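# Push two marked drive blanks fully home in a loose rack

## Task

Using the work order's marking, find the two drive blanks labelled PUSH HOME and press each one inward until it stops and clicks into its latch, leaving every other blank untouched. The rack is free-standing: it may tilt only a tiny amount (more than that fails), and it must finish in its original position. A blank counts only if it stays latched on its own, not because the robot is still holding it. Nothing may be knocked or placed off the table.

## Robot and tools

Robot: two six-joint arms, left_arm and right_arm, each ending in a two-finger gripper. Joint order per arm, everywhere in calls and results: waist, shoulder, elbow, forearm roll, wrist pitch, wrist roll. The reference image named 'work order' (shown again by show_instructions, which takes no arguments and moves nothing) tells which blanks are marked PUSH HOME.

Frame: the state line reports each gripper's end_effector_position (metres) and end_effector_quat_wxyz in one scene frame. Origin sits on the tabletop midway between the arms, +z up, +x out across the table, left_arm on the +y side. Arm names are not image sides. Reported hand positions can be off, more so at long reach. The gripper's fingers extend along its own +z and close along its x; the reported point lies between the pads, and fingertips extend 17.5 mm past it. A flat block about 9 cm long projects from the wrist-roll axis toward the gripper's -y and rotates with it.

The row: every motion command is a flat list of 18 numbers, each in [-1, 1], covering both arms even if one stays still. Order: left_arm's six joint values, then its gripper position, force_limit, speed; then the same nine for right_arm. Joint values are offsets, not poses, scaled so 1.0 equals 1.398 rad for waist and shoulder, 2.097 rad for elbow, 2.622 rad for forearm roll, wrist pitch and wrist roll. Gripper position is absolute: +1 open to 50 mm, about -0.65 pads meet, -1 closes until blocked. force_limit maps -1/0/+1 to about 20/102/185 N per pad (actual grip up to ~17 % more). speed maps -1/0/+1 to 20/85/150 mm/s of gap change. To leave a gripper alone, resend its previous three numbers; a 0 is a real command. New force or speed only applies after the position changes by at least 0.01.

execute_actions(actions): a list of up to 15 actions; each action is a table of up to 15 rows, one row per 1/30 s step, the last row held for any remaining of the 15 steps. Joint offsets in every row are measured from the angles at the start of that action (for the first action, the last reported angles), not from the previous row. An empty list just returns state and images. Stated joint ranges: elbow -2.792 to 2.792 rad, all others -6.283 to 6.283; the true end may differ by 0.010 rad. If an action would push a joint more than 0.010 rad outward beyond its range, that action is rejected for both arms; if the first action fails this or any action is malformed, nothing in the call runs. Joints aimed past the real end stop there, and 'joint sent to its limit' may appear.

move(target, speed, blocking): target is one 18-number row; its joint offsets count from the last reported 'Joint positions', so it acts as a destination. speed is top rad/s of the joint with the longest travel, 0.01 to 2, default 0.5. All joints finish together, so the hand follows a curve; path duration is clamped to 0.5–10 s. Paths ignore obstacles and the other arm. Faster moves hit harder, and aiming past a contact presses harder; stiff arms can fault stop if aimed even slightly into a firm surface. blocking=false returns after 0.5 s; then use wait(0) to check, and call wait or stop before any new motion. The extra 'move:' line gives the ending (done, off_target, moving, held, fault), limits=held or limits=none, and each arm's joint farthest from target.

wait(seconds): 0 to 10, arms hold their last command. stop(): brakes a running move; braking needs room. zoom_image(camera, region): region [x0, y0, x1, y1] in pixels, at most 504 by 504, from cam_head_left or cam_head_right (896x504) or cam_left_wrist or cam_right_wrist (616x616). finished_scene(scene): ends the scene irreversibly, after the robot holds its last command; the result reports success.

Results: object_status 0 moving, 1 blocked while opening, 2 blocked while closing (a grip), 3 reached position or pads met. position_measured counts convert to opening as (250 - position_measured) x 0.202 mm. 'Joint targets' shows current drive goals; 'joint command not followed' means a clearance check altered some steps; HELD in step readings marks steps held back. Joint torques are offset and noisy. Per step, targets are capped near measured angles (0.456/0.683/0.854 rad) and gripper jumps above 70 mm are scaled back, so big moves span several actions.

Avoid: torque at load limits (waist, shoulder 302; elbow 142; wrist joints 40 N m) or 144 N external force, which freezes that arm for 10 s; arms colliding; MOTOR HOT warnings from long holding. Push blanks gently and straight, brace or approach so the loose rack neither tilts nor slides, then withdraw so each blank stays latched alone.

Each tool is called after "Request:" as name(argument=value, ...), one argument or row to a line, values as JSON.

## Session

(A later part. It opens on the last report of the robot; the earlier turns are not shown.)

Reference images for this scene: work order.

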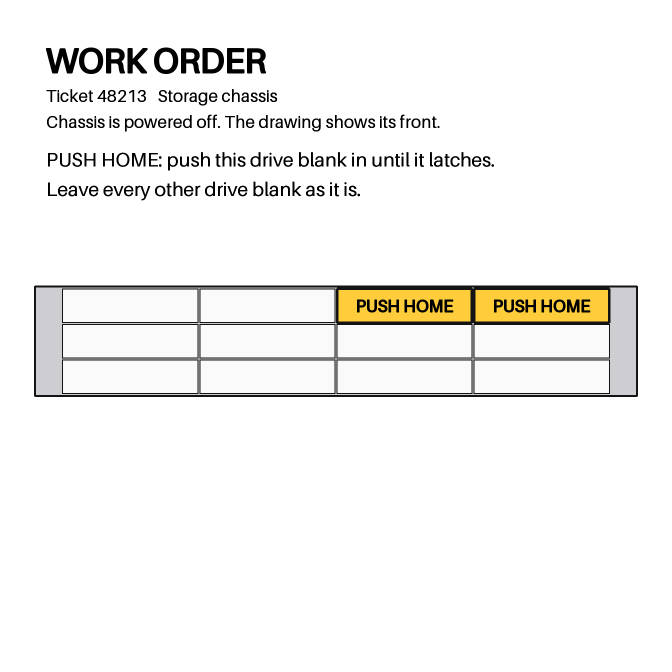

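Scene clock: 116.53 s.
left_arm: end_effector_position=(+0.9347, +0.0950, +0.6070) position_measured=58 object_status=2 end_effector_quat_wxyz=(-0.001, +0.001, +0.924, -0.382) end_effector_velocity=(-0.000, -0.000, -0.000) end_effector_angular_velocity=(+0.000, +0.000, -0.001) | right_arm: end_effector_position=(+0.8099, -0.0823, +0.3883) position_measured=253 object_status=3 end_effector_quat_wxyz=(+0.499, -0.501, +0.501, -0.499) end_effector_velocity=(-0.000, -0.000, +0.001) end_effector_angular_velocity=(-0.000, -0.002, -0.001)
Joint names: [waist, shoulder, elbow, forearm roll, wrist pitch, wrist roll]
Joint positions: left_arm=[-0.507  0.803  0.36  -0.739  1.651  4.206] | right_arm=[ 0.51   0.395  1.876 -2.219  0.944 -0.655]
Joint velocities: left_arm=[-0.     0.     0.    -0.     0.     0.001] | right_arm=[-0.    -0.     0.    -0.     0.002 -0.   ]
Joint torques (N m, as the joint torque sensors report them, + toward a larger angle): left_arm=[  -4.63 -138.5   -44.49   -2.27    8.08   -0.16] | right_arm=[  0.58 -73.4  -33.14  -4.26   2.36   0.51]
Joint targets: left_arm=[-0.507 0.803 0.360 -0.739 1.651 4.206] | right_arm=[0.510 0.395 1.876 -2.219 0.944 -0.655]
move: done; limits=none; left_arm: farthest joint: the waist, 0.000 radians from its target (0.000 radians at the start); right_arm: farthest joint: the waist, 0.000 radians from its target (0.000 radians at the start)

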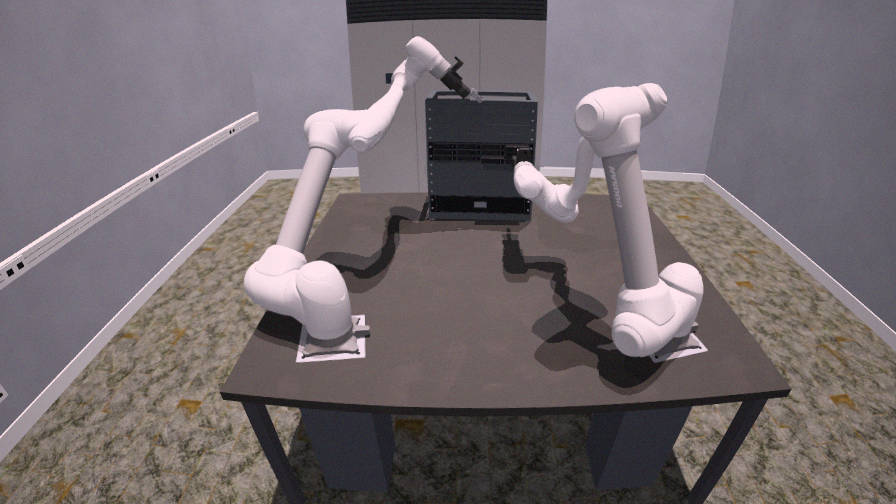

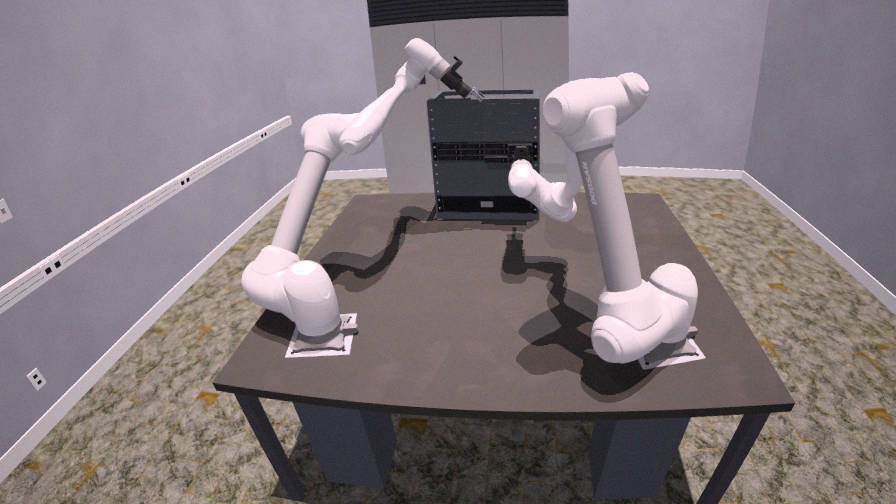

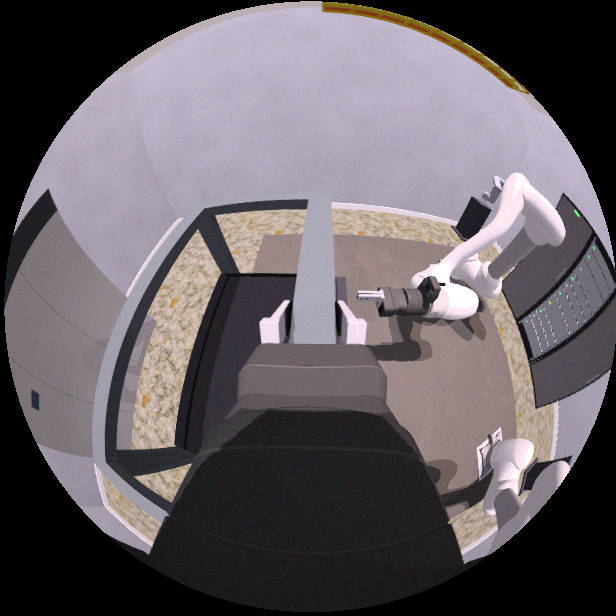

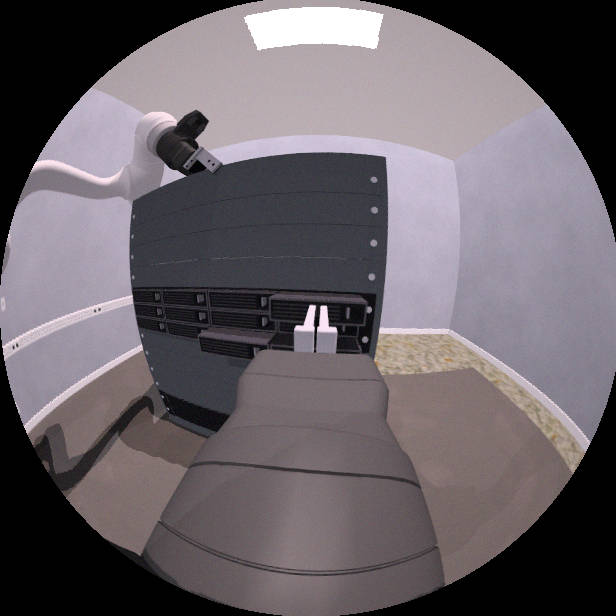

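Request:
move(
  target=[0,0,0,0,0,0,-1,0,-1,-0.0142,0.0153,-0.0163,-0.0046,-0.0076,-0.0002,-1,0,0],
  speed=0.06,
)

Request:
move(
  target=[0,0,0,0,0,0,-1,0,-1,-0.0065,0.0070,-0.0074,-0.0021,-0.0035,-0.0001,-1,0,0],
  speed=0.015,
)

Request:
zoom_image(
  camera="cam_right_wrist",
  region=[190,240,430,380],
)

Scene clock: 121.03 s.
left_arm: end_effector_position=(+0.9347, +0.0950, +0.6070) position_measured=58 object_status=2 end_effector_quat_wxyz=(-0.001, +0.001, +0.924, -0.382) end_effector_velocity=(-0.000, -0.000, -0.000) end_effector_angular_velocity=(+0.000, -0.000, -0.001) | right_arm: end_effector_position=(+0.8318, -0.0814, +0.3886) position_measured=253 object_status=3 end_effector_quat_wxyz=(+0.500, -0.501, +0.501, -0.499) end_effector_velocity=(+0.000, +0.001, +0.000) end_effector_angular_velocity=(+0.000, +0.000, +0.001)
Joint names: [waist, shoulder, elbow, forearm roll, wrist pitch, wrist roll]
Joint positions: left_arm=[-0.507  0.803  0.36  -0.739  1.651  4.206] | right_arm=[ 0.49   0.416  1.842 -2.231  0.924 -0.656]
Joint velocities: left_arm=[-0.     0.    -0.    -0.     0.001  0.001] | right_arm=[-0.     0.    -0.001 -0.001 -0.001  0.   ]
Joint torques (N m, as the joint torque sensors report them, + toward a larger angle): left_arm=[  -5.04 -137.48  -43.31   -2.26    8.18   -0.17] | right_arm=[ -1.75 -75.16 -33.4   -4.42   2.24   0.26]
Joint targets: left_arm=[-0.507 0.803 0.360 -0.739 1.651 4.206] | right_arm=[0.490 0.416 1.842 -2.231 0.924 -0.656]
move: done; limits=none; left_arm: farthest joint: the waist, 0.000 radians from its target (0.000 radians at the start); right_arm: farthest joint: the waist, 0.000 radians from its target (0.019 radians at the start)

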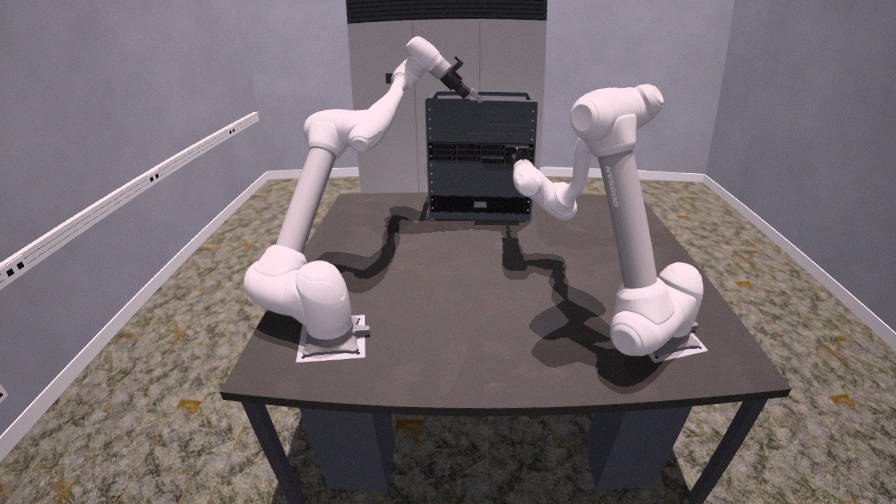

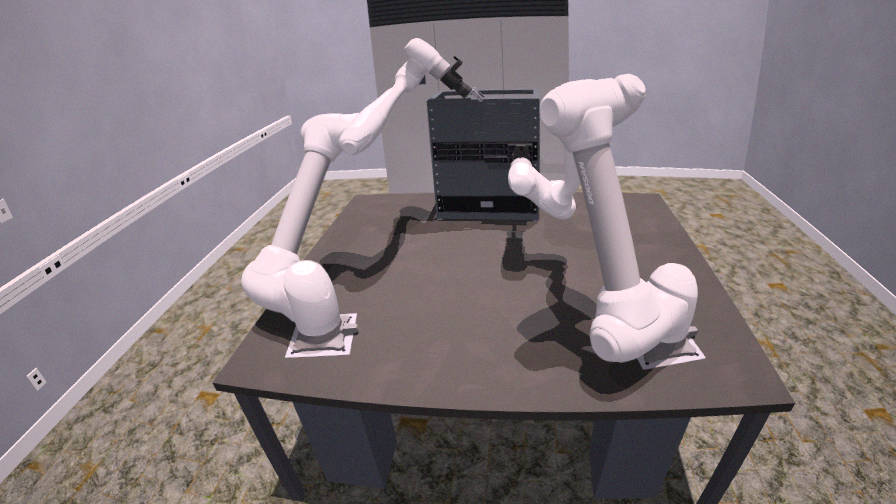

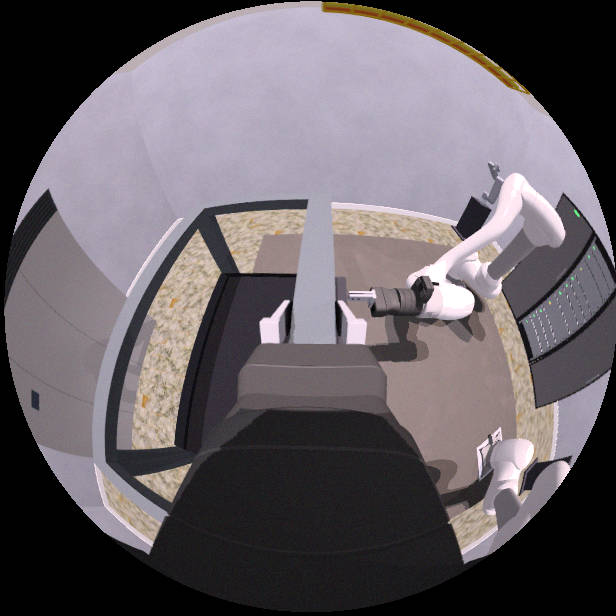

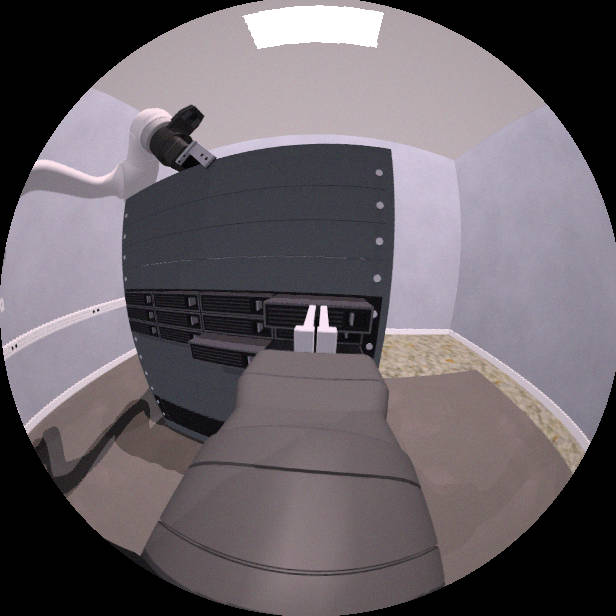

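Scene clock: 122.30 s.
left_arm: end_effector_position=(+0.9347, +0.0950, +0.6070) position_measured=58 object_status=2 end_effector_quat_wxyz=(-0.001, +0.001, +0.924, -0.382) end_effector_velocity=(-0.000, -0.000, +0.000) end_effector_angular_velocity=(-0.000, +0.001, -0.000) | right_arm: end_effector_position=(+0.8419, -0.0814, +0.3886) position_measured=253 object_status=3 end_effector_quat_wxyz=(+0.499, -0.501, +0.501, -0.499) end_effector_velocity=(-0.000, -0.000, -0.000) end_effector_angular_velocity=(-0.000, -0.000, -0.000)
Joint names: [waist, shoulder, elbow, forearm roll, wrist pitch, wrist roll]
Joint positions: left_arm=[-0.507  0.803  0.36  -0.739  1.651  4.206] | right_arm=[ 0.481  0.426  1.826 -2.237  0.915 -0.656]
Joint velocities: left_arm=[-0.    -0.    -0.    -0.001  0.001 -0.   ] | right_arm=[ 0.    -0.     0.001 -0.     0.001  0.   ]
Joint torques (N m, as the joint torque sensors report them, + toward a larger angle): left_arm=[  -3.76 -137.98  -43.16   -2.38    8.71   -0.17] | right_arm=[ -1.2  -75.31 -35.68  -4.74   1.38   0.38]
Joint targets: left_arm=[-0.507 0.803 0.360 -0.739 1.651 4.206] | right_arm=[0.481 0.426 1.826 -2.237 0.915 -0.656]
move: done; limits=none; left_arm: farthest joint: the waist, 0.000 radians from its target (0.000 radians at the start); right_arm: farthest joint: the waist, 0.000 radians from its target (0.009 radians at the start)

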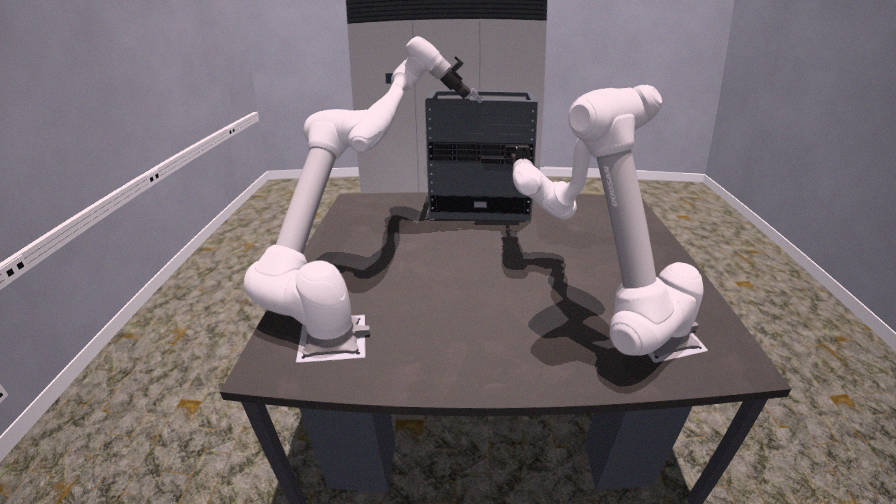

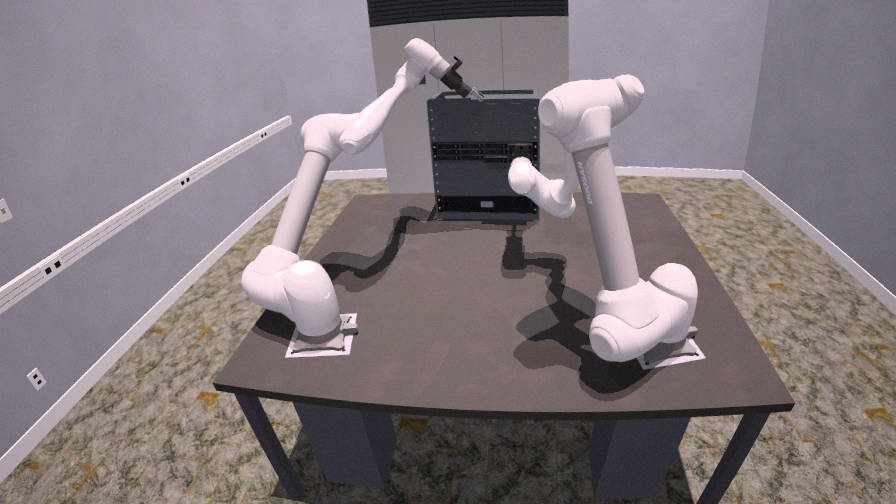

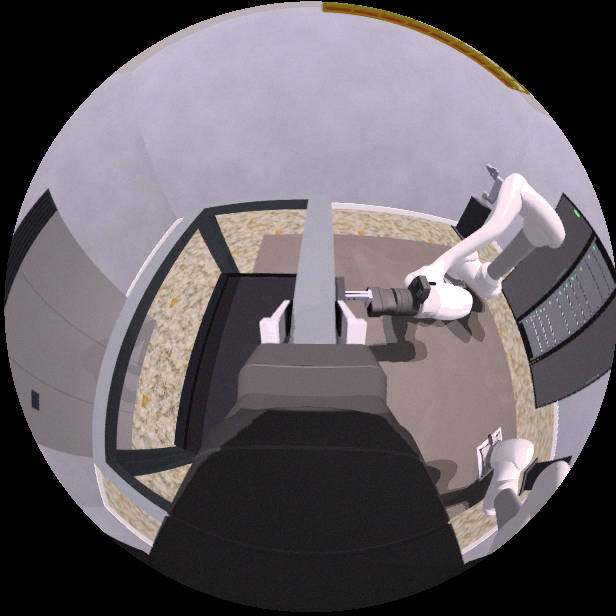

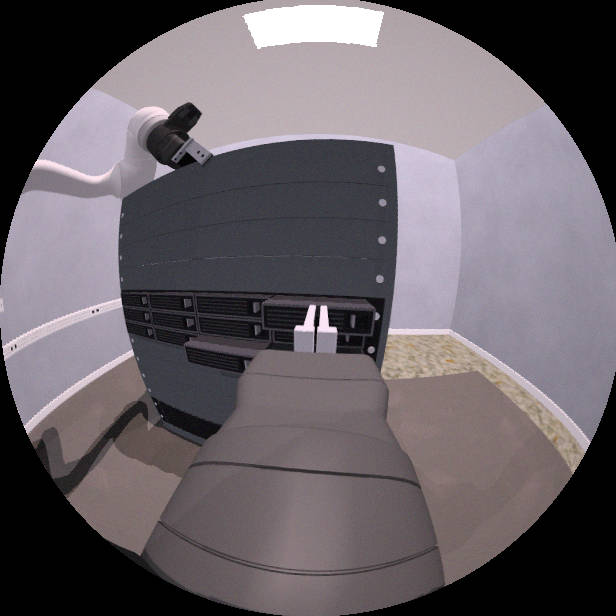

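Region (190, 240, 430, 380) of cam_right_wrist's 616x616 image, scaled by 2.100, with more detail than that image has; it fills the top 294 rows of this view, and the rest is white.

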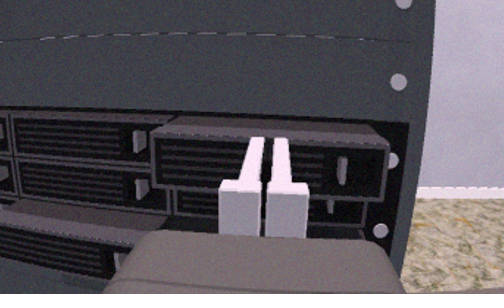

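Request:
move(
  target=[0,0,0,0,0,0,-1,0,-1,-0.0194,0.0209,-0.0222,-0.0063,-0.0104,-0.0003,-1,0,0],
  speed=0.015,
)

Scene clock: 127.00 s.
left_arm: end_effector_position=(+0.9347, +0.0950, +0.6070) position_measured=58 object_status=2 end_effector_quat_wxyz=(-0.001, +0.001, +0.924, -0.382) end_effector_velocity=(+0.000, -0.000, +0.000) end_effector_angular_velocity=(-0.001, +0.000, +0.001) | right_arm: end_effector_position=(+0.8720, -0.0821, +0.3884) position_measured=253 object_status=3 end_effector_quat_wxyz=(+0.499, -0.501, +0.501, -0.499) end_effector_velocity=(-0.000, +0.000, -0.000) end_effector_angular_velocity=(-0.000, +0.001, +0.001)
Joint names: [waist, shoulder, elbow, forearm roll, wrist pitch, wrist roll]
Joint positions: left_arm=[-0.507  0.803  0.36  -0.739  1.651  4.206] | right_arm=[ 0.454  0.455  1.78  -2.253  0.888 -0.657]
Joint velocities: left_arm=[-0.    -0.     0.001 -0.    -0.001 -0.001] | right_arm=[-0.    -0.     0.    -0.    -0.001  0.   ]
Joint torques (N m, as the joint torque sensors report them, + toward a larger angle): left_arm=[  -5.27 -138.94  -43.19   -2.39    8.96   -0.03] | right_arm=[ -2.65 -77.71 -33.7   -4.39   1.24   0.3 ]
Joint targets: left_arm=[-0.507 0.803 0.360 -0.739 1.651 4.206] | right_arm=[0.454 0.455 1.780 -2.253 0.888 -0.657]
move: done; limits=none; left_arm: farthest joint: the waist, 0.000 radians from its target (0.000 radians at the start); right_arm: farthest joint: the waist, 0.000 radians from its target (0.027 radians at the start)

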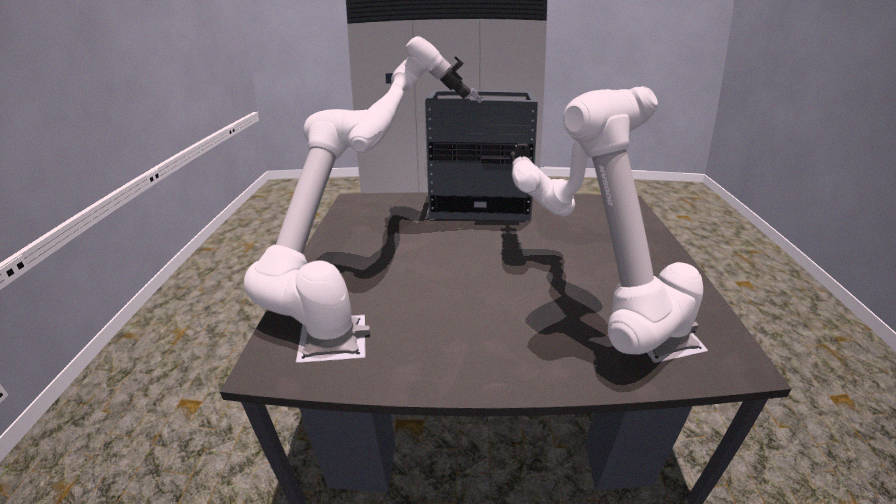

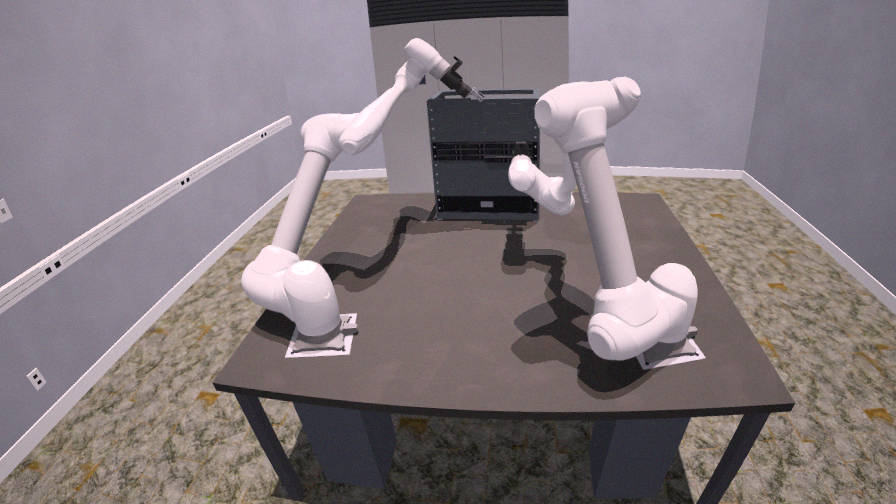

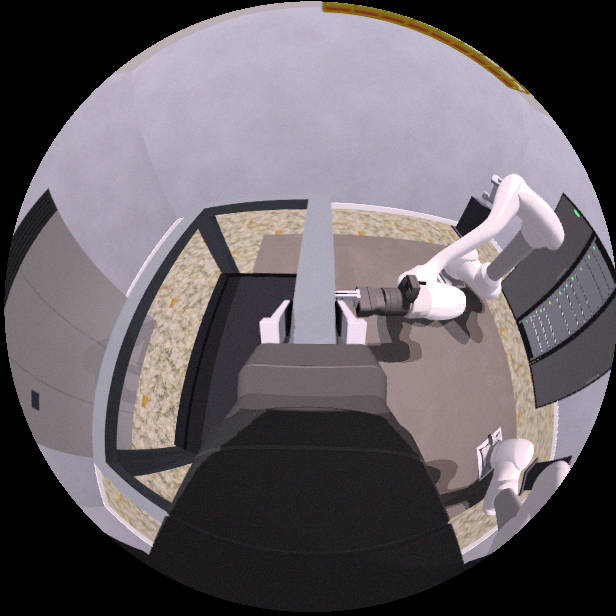

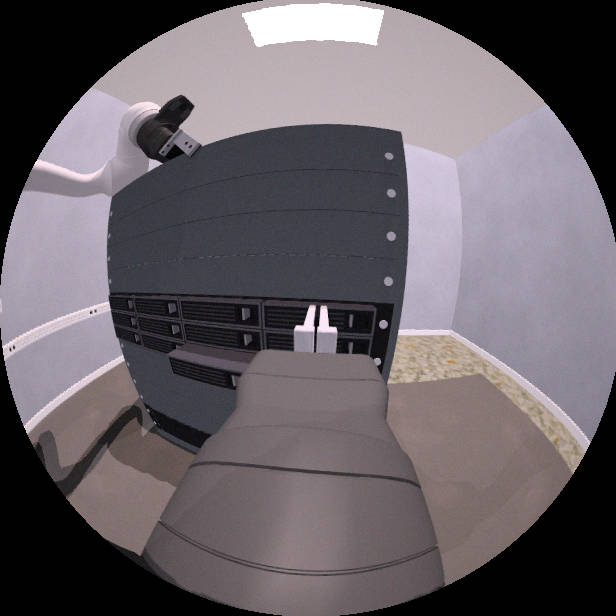

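Then 2 mm, then 1 mm steps.

Request:
move(
  target=[0,0,0,0,0,0,-1,0,-1,-0.0013,0.0014,-0.0015,-0.0004,-0.0007,0,-1,0,0],
  speed=0.01,
)

Request:
move(
  target=[0,0,0,0,0,0,-1,0,-1,-0.0013,0.0014,-0.0015,-0.0004,-0.0007,0,-1,0,0],
  speed=0.01,
)

Scene clock: 130.97 s.
left_arm: end_effector_position=(+0.9347, +0.0950, +0.6071) position_measured=58 object_status=2 end_effector_quat_wxyz=(-0.001, +0.000, +0.924, -0.382) end_effector_velocity=(+0.000, -0.000, +0.001) end_effector_angular_velocity=(-0.001, -0.002, +0.001) | right_arm: end_effector_position=(+0.8739, -0.0821, +0.3884) position_measured=253 object_status=3 end_effector_quat_wxyz=(+0.499, -0.501, +0.501, -0.499) end_effector_velocity=(+0.000, -0.000, +0.000) end_effector_angular_velocity=(+0.000, -0.000, -0.000)
Joint names: [waist, shoulder, elbow, forearm roll, wrist pitch, wrist roll]
Joint positions: left_arm=[-0.507  0.803  0.36  -0.739  1.651  4.206] | right_arm=[ 0.452  0.457  1.777 -2.255  0.886 -0.657]
Joint velocities: left_arm=[-0.    -0.    -0.001  0.    -0.002  0.   ] | right_arm=[-0.     0.    -0.001  0.    -0.    -0.   ]
Joint torques (N m, as the joint torque sensors report them, + toward a larger angle): left_arm=[ -11.14 -142.81  -41.68   -3.27   13.08    0.13] | right_arm=[-20.94 -63.28 -49.07  -5.06  -1.79   0.14]
Joint targets: left_arm=[-0.507 0.803 0.360 -0.739 1.651 4.206] | right_arm=[0.452 0.457 1.777 -2.255 0.886 -0.657]
move: done; limits=none; left_arm: farthest joint: the waist, 0.000 radians from its target (0.000 radians at the start); right_arm: farthest joint: the waist, 0.000 radians from its target (0.001 radians at the start)

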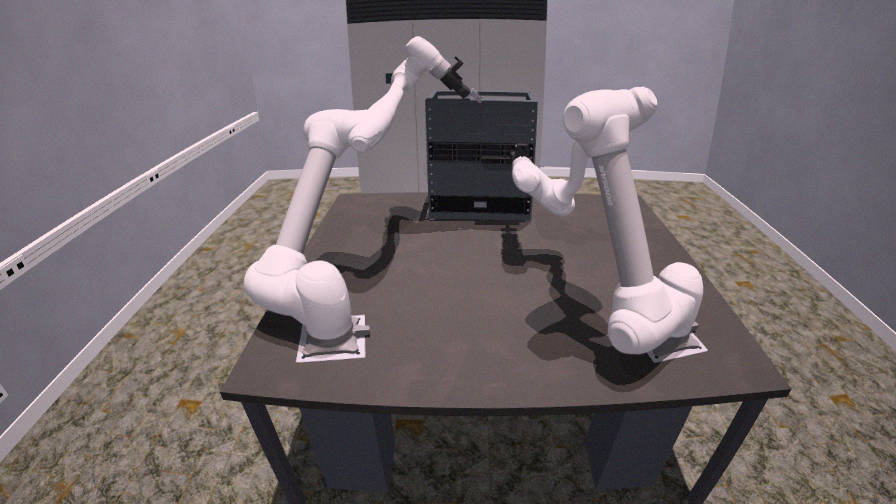

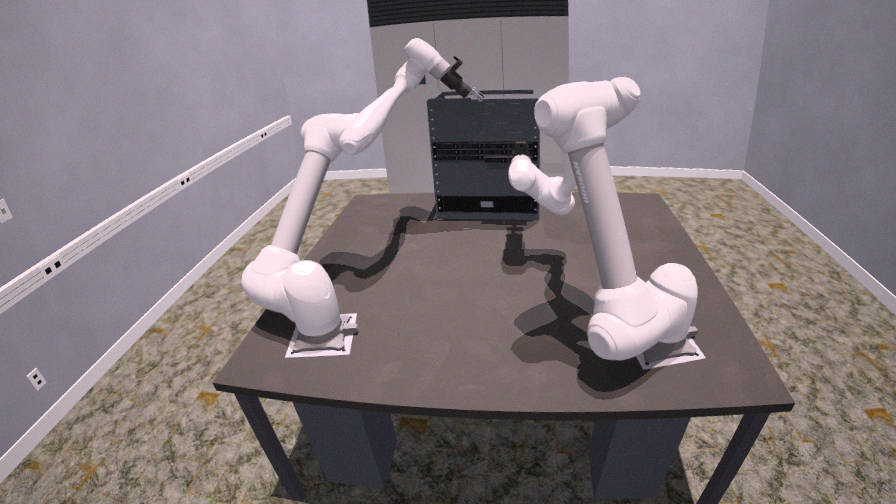

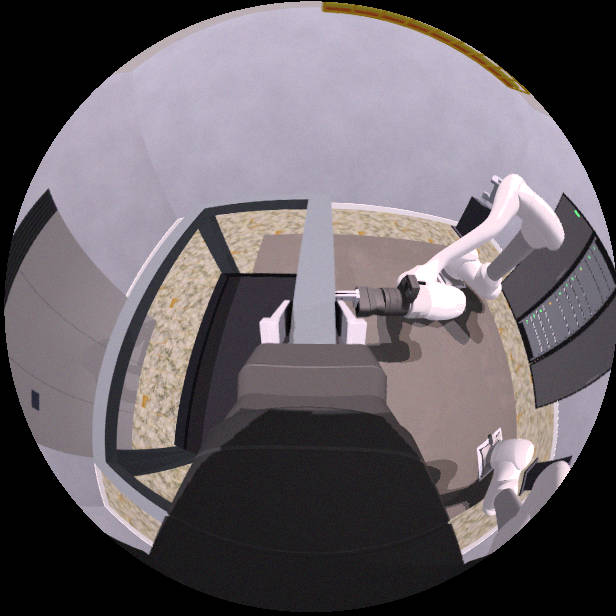

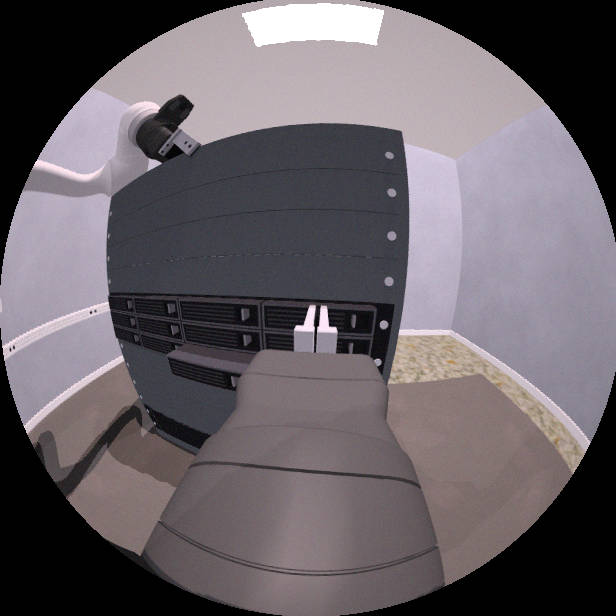

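Scene clock: 141.33 s.
left_arm: end_effector_position=(+0.9347, +0.0950, +0.6071) position_measured=58 object_status=2 end_effector_quat_wxyz=(-0.001, +0.000, +0.924, -0.382) end_effector_velocity=(-0.000, +0.000, +0.000) end_effector_angular_velocity=(+0.000, +0.001, +0.001) | right_arm: end_effector_position=(+0.8737, -0.0821, +0.3886) position_measured=253 object_status=3 end_effector_quat_wxyz=(+0.499, -0.501, +0.500, -0.499) end_effector_velocity=(-0.000, -0.000, -0.000) end_effector_angular_velocity=(+0.000, +0.000, +0.000)
Joint names: [waist, shoulder, elbow, forearm roll, wrist pitch, wrist roll]
Joint positions: left_arm=[-0.507  0.803  0.36  -0.739  1.651  4.206] | right_arm=[ 0.452  0.457  1.777 -2.255  0.887 -0.657]
Joint velocities: left_arm=[-0.    -0.     0.     0.     0.    -0.002] | right_arm=[ 0. -0.  0.  0. -0. -0.]
Joint torques (N m, as the joint torque sensors report them, + toward a larger angle): left_arm=[  -9.9  -140.93  -42.28   -3.27   12.37   -0.11] | right_arm=[-14.69 -72.49 -46.52  -5.54   0.61   0.12]
Joint targets: left_arm=[-0.507 0.803 0.360 -0.739 1.651 4.206] | right_arm=[0.452 0.457 1.777 -2.255 0.887 -0.657]
FORCE FAULT: contact force on the right arm reached its limit, and that arm stopped for 10 seconds. The contact can be on any part of that arm, not only on its tool. That time counts as 19 of the actions that you can send in this scene. That arm's remaining commands of this call were not run. That arm holds still and accepts commands again. Move the arm away from the contact; if what it grips holds it there, let go first. Pushing or pulling that hard again can fault the arm again.
move: fault (right_arm); limits=none; left_arm: farthest joint: the waist, 0.000 radians from its target (0.000 radians at the start); right_arm: farthest joint: the elbow, 0.003 radians from its target (0.003 radians at the start)

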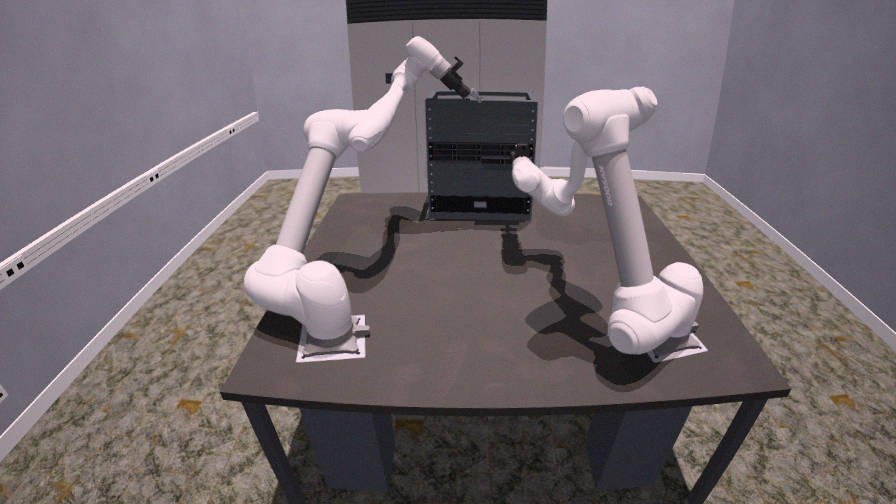

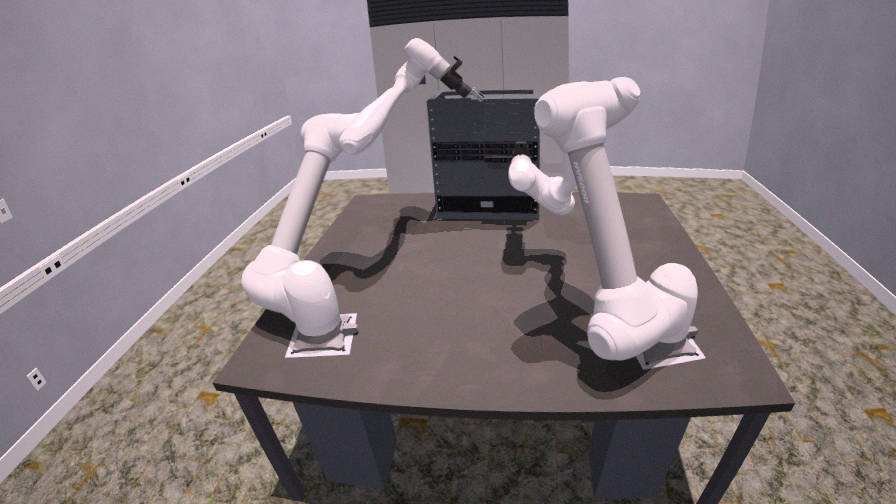

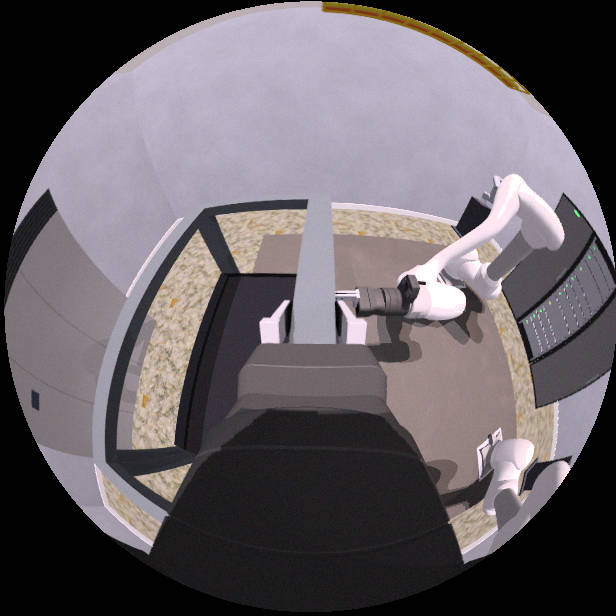

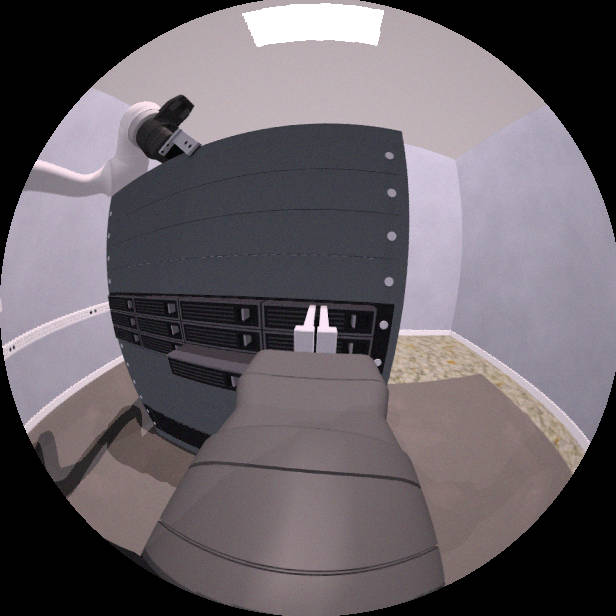

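Request:
move(
  target=[0,0,0,0,0,0,-1,0,-1,0.0388,-0.0418,0.0444,0.0127,0.0208,0.0006,-1,0,0],
  speed=0.1,
)

Request:
zoom_image(
  camera="cam_right_wrist",
  region=[110,250,430,390],
)

Request:
zoom_image(
  camera="cam_head_right",
  region=[420,120,560,200],
)

Scene clock: 144.77 s.
left_arm: end_effector_position=(+0.9347, +0.0950, +0.6071) position_measured=58 object_status=2 end_effector_quat_wxyz=(-0.001, +0.001, +0.924, -0.382) end_effector_velocity=(+0.000, +0.000, -0.000) end_effector_angular_velocity=(+0.000, -0.000, -0.000) | right_arm: end_effector_position=(+0.8136, -0.0821, +0.3886) position_measured=253 object_status=3 end_effector_quat_wxyz=(+0.500, -0.501, +0.501, -0.499) end_effector_velocity=(+0.000, +0.000, +0.000) end_effector_angular_velocity=(+0.001, -0.000, -0.000)
Joint names: [waist, shoulder, elbow, forearm roll, wrist pitch, wrist roll]
Joint positions: left_arm=[-0.507  0.803  0.36  -0.739  1.651  4.206] | right_arm=[ 0.506  0.399  1.87  -2.222  0.942 -0.655]
Joint velocities: left_arm=[ 0.    -0.     0.     0.     0.     0.001] | right_arm=[-0.    -0.    -0.001  0.    -0.     0.   ]
Joint torques (N m, as the joint torque sensors report them, + toward a larger angle): left_arm=[  -5.21 -137.62  -45.     -2.6     7.33   -0.23] | right_arm=[ -0.64 -75.14 -33.53  -4.19   2.39   0.29]
Joint targets: left_arm=[-0.507 0.803 0.360 -0.739 1.651 4.206] | right_arm=[0.506 0.399 1.870 -2.222 0.942 -0.655]
move: done; limits=none; left_arm: farthest joint: the waist, 0.000 radians from its target (0.000 radians at the start); right_arm: farthest joint: the waist, 0.000 radians from its target (0.054 radians at the start)

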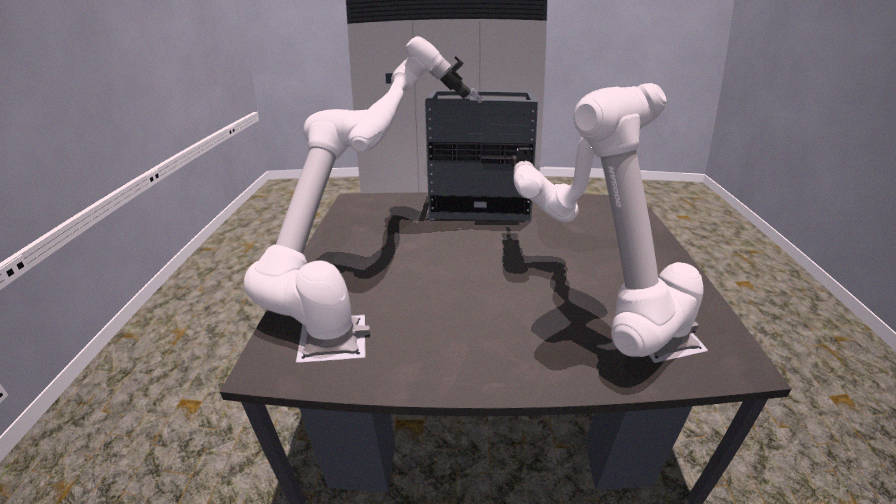

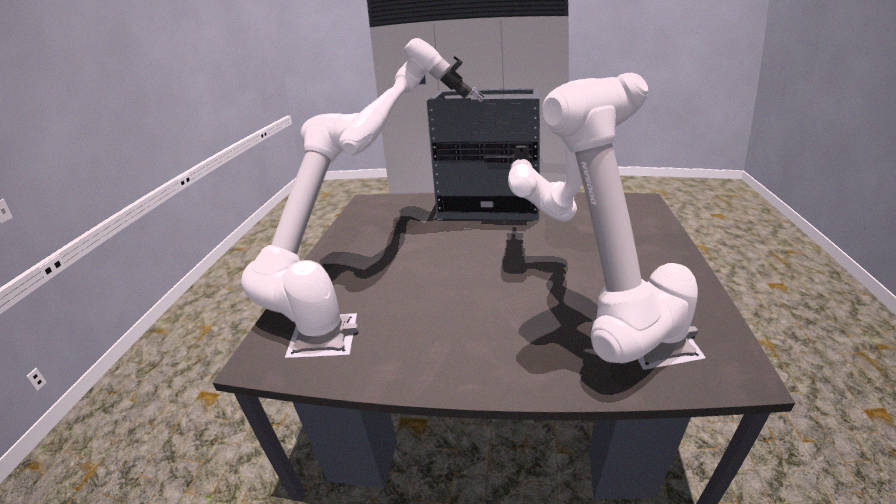

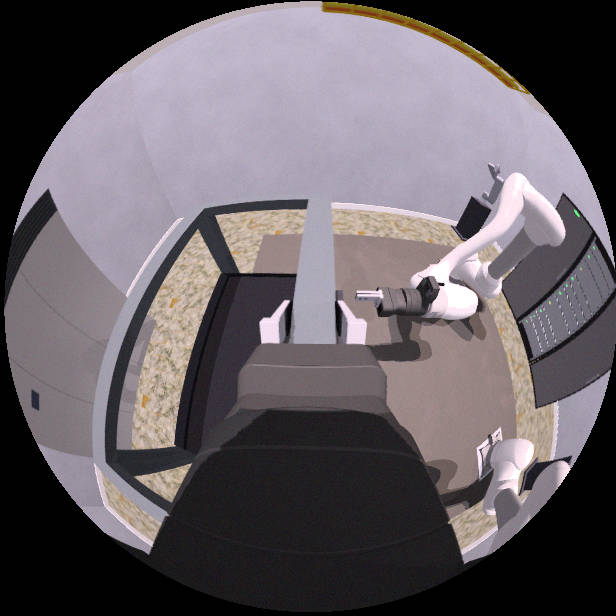

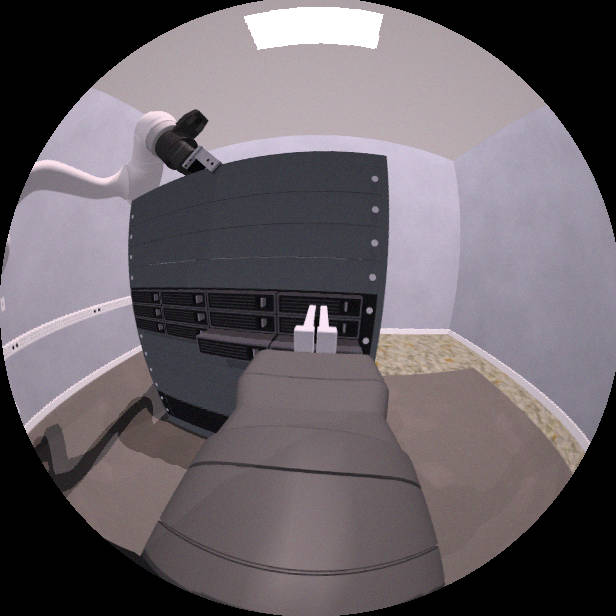

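Region (110, 250, 430, 390) of cam_right_wrist's 616x616 image, scaled by 1.575, with more detail than that image has; it fills the top 220 rows of this view, and the rest is white.

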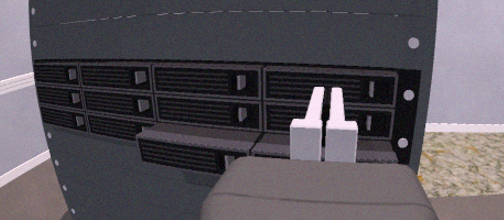

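Region (420, 120, 560, 200) of cam_head_right's 896x504 image, scaled by 3.600, with more detail than that image has; it fills the top 288 rows of this view, and the rest is white.

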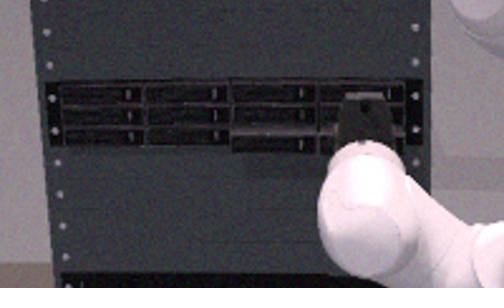

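Request:
zoom_image(
  camera="cam_right_wrist",
  region=[240,280,390,350],
)

Region (240, 280, 390, 350) of cam_right_wrist's 616x616 image, scaled by 3.360, with more detail than that image has; it fills the top 235 rows of this view, and the rest is white.

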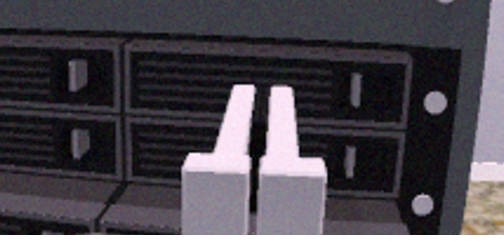

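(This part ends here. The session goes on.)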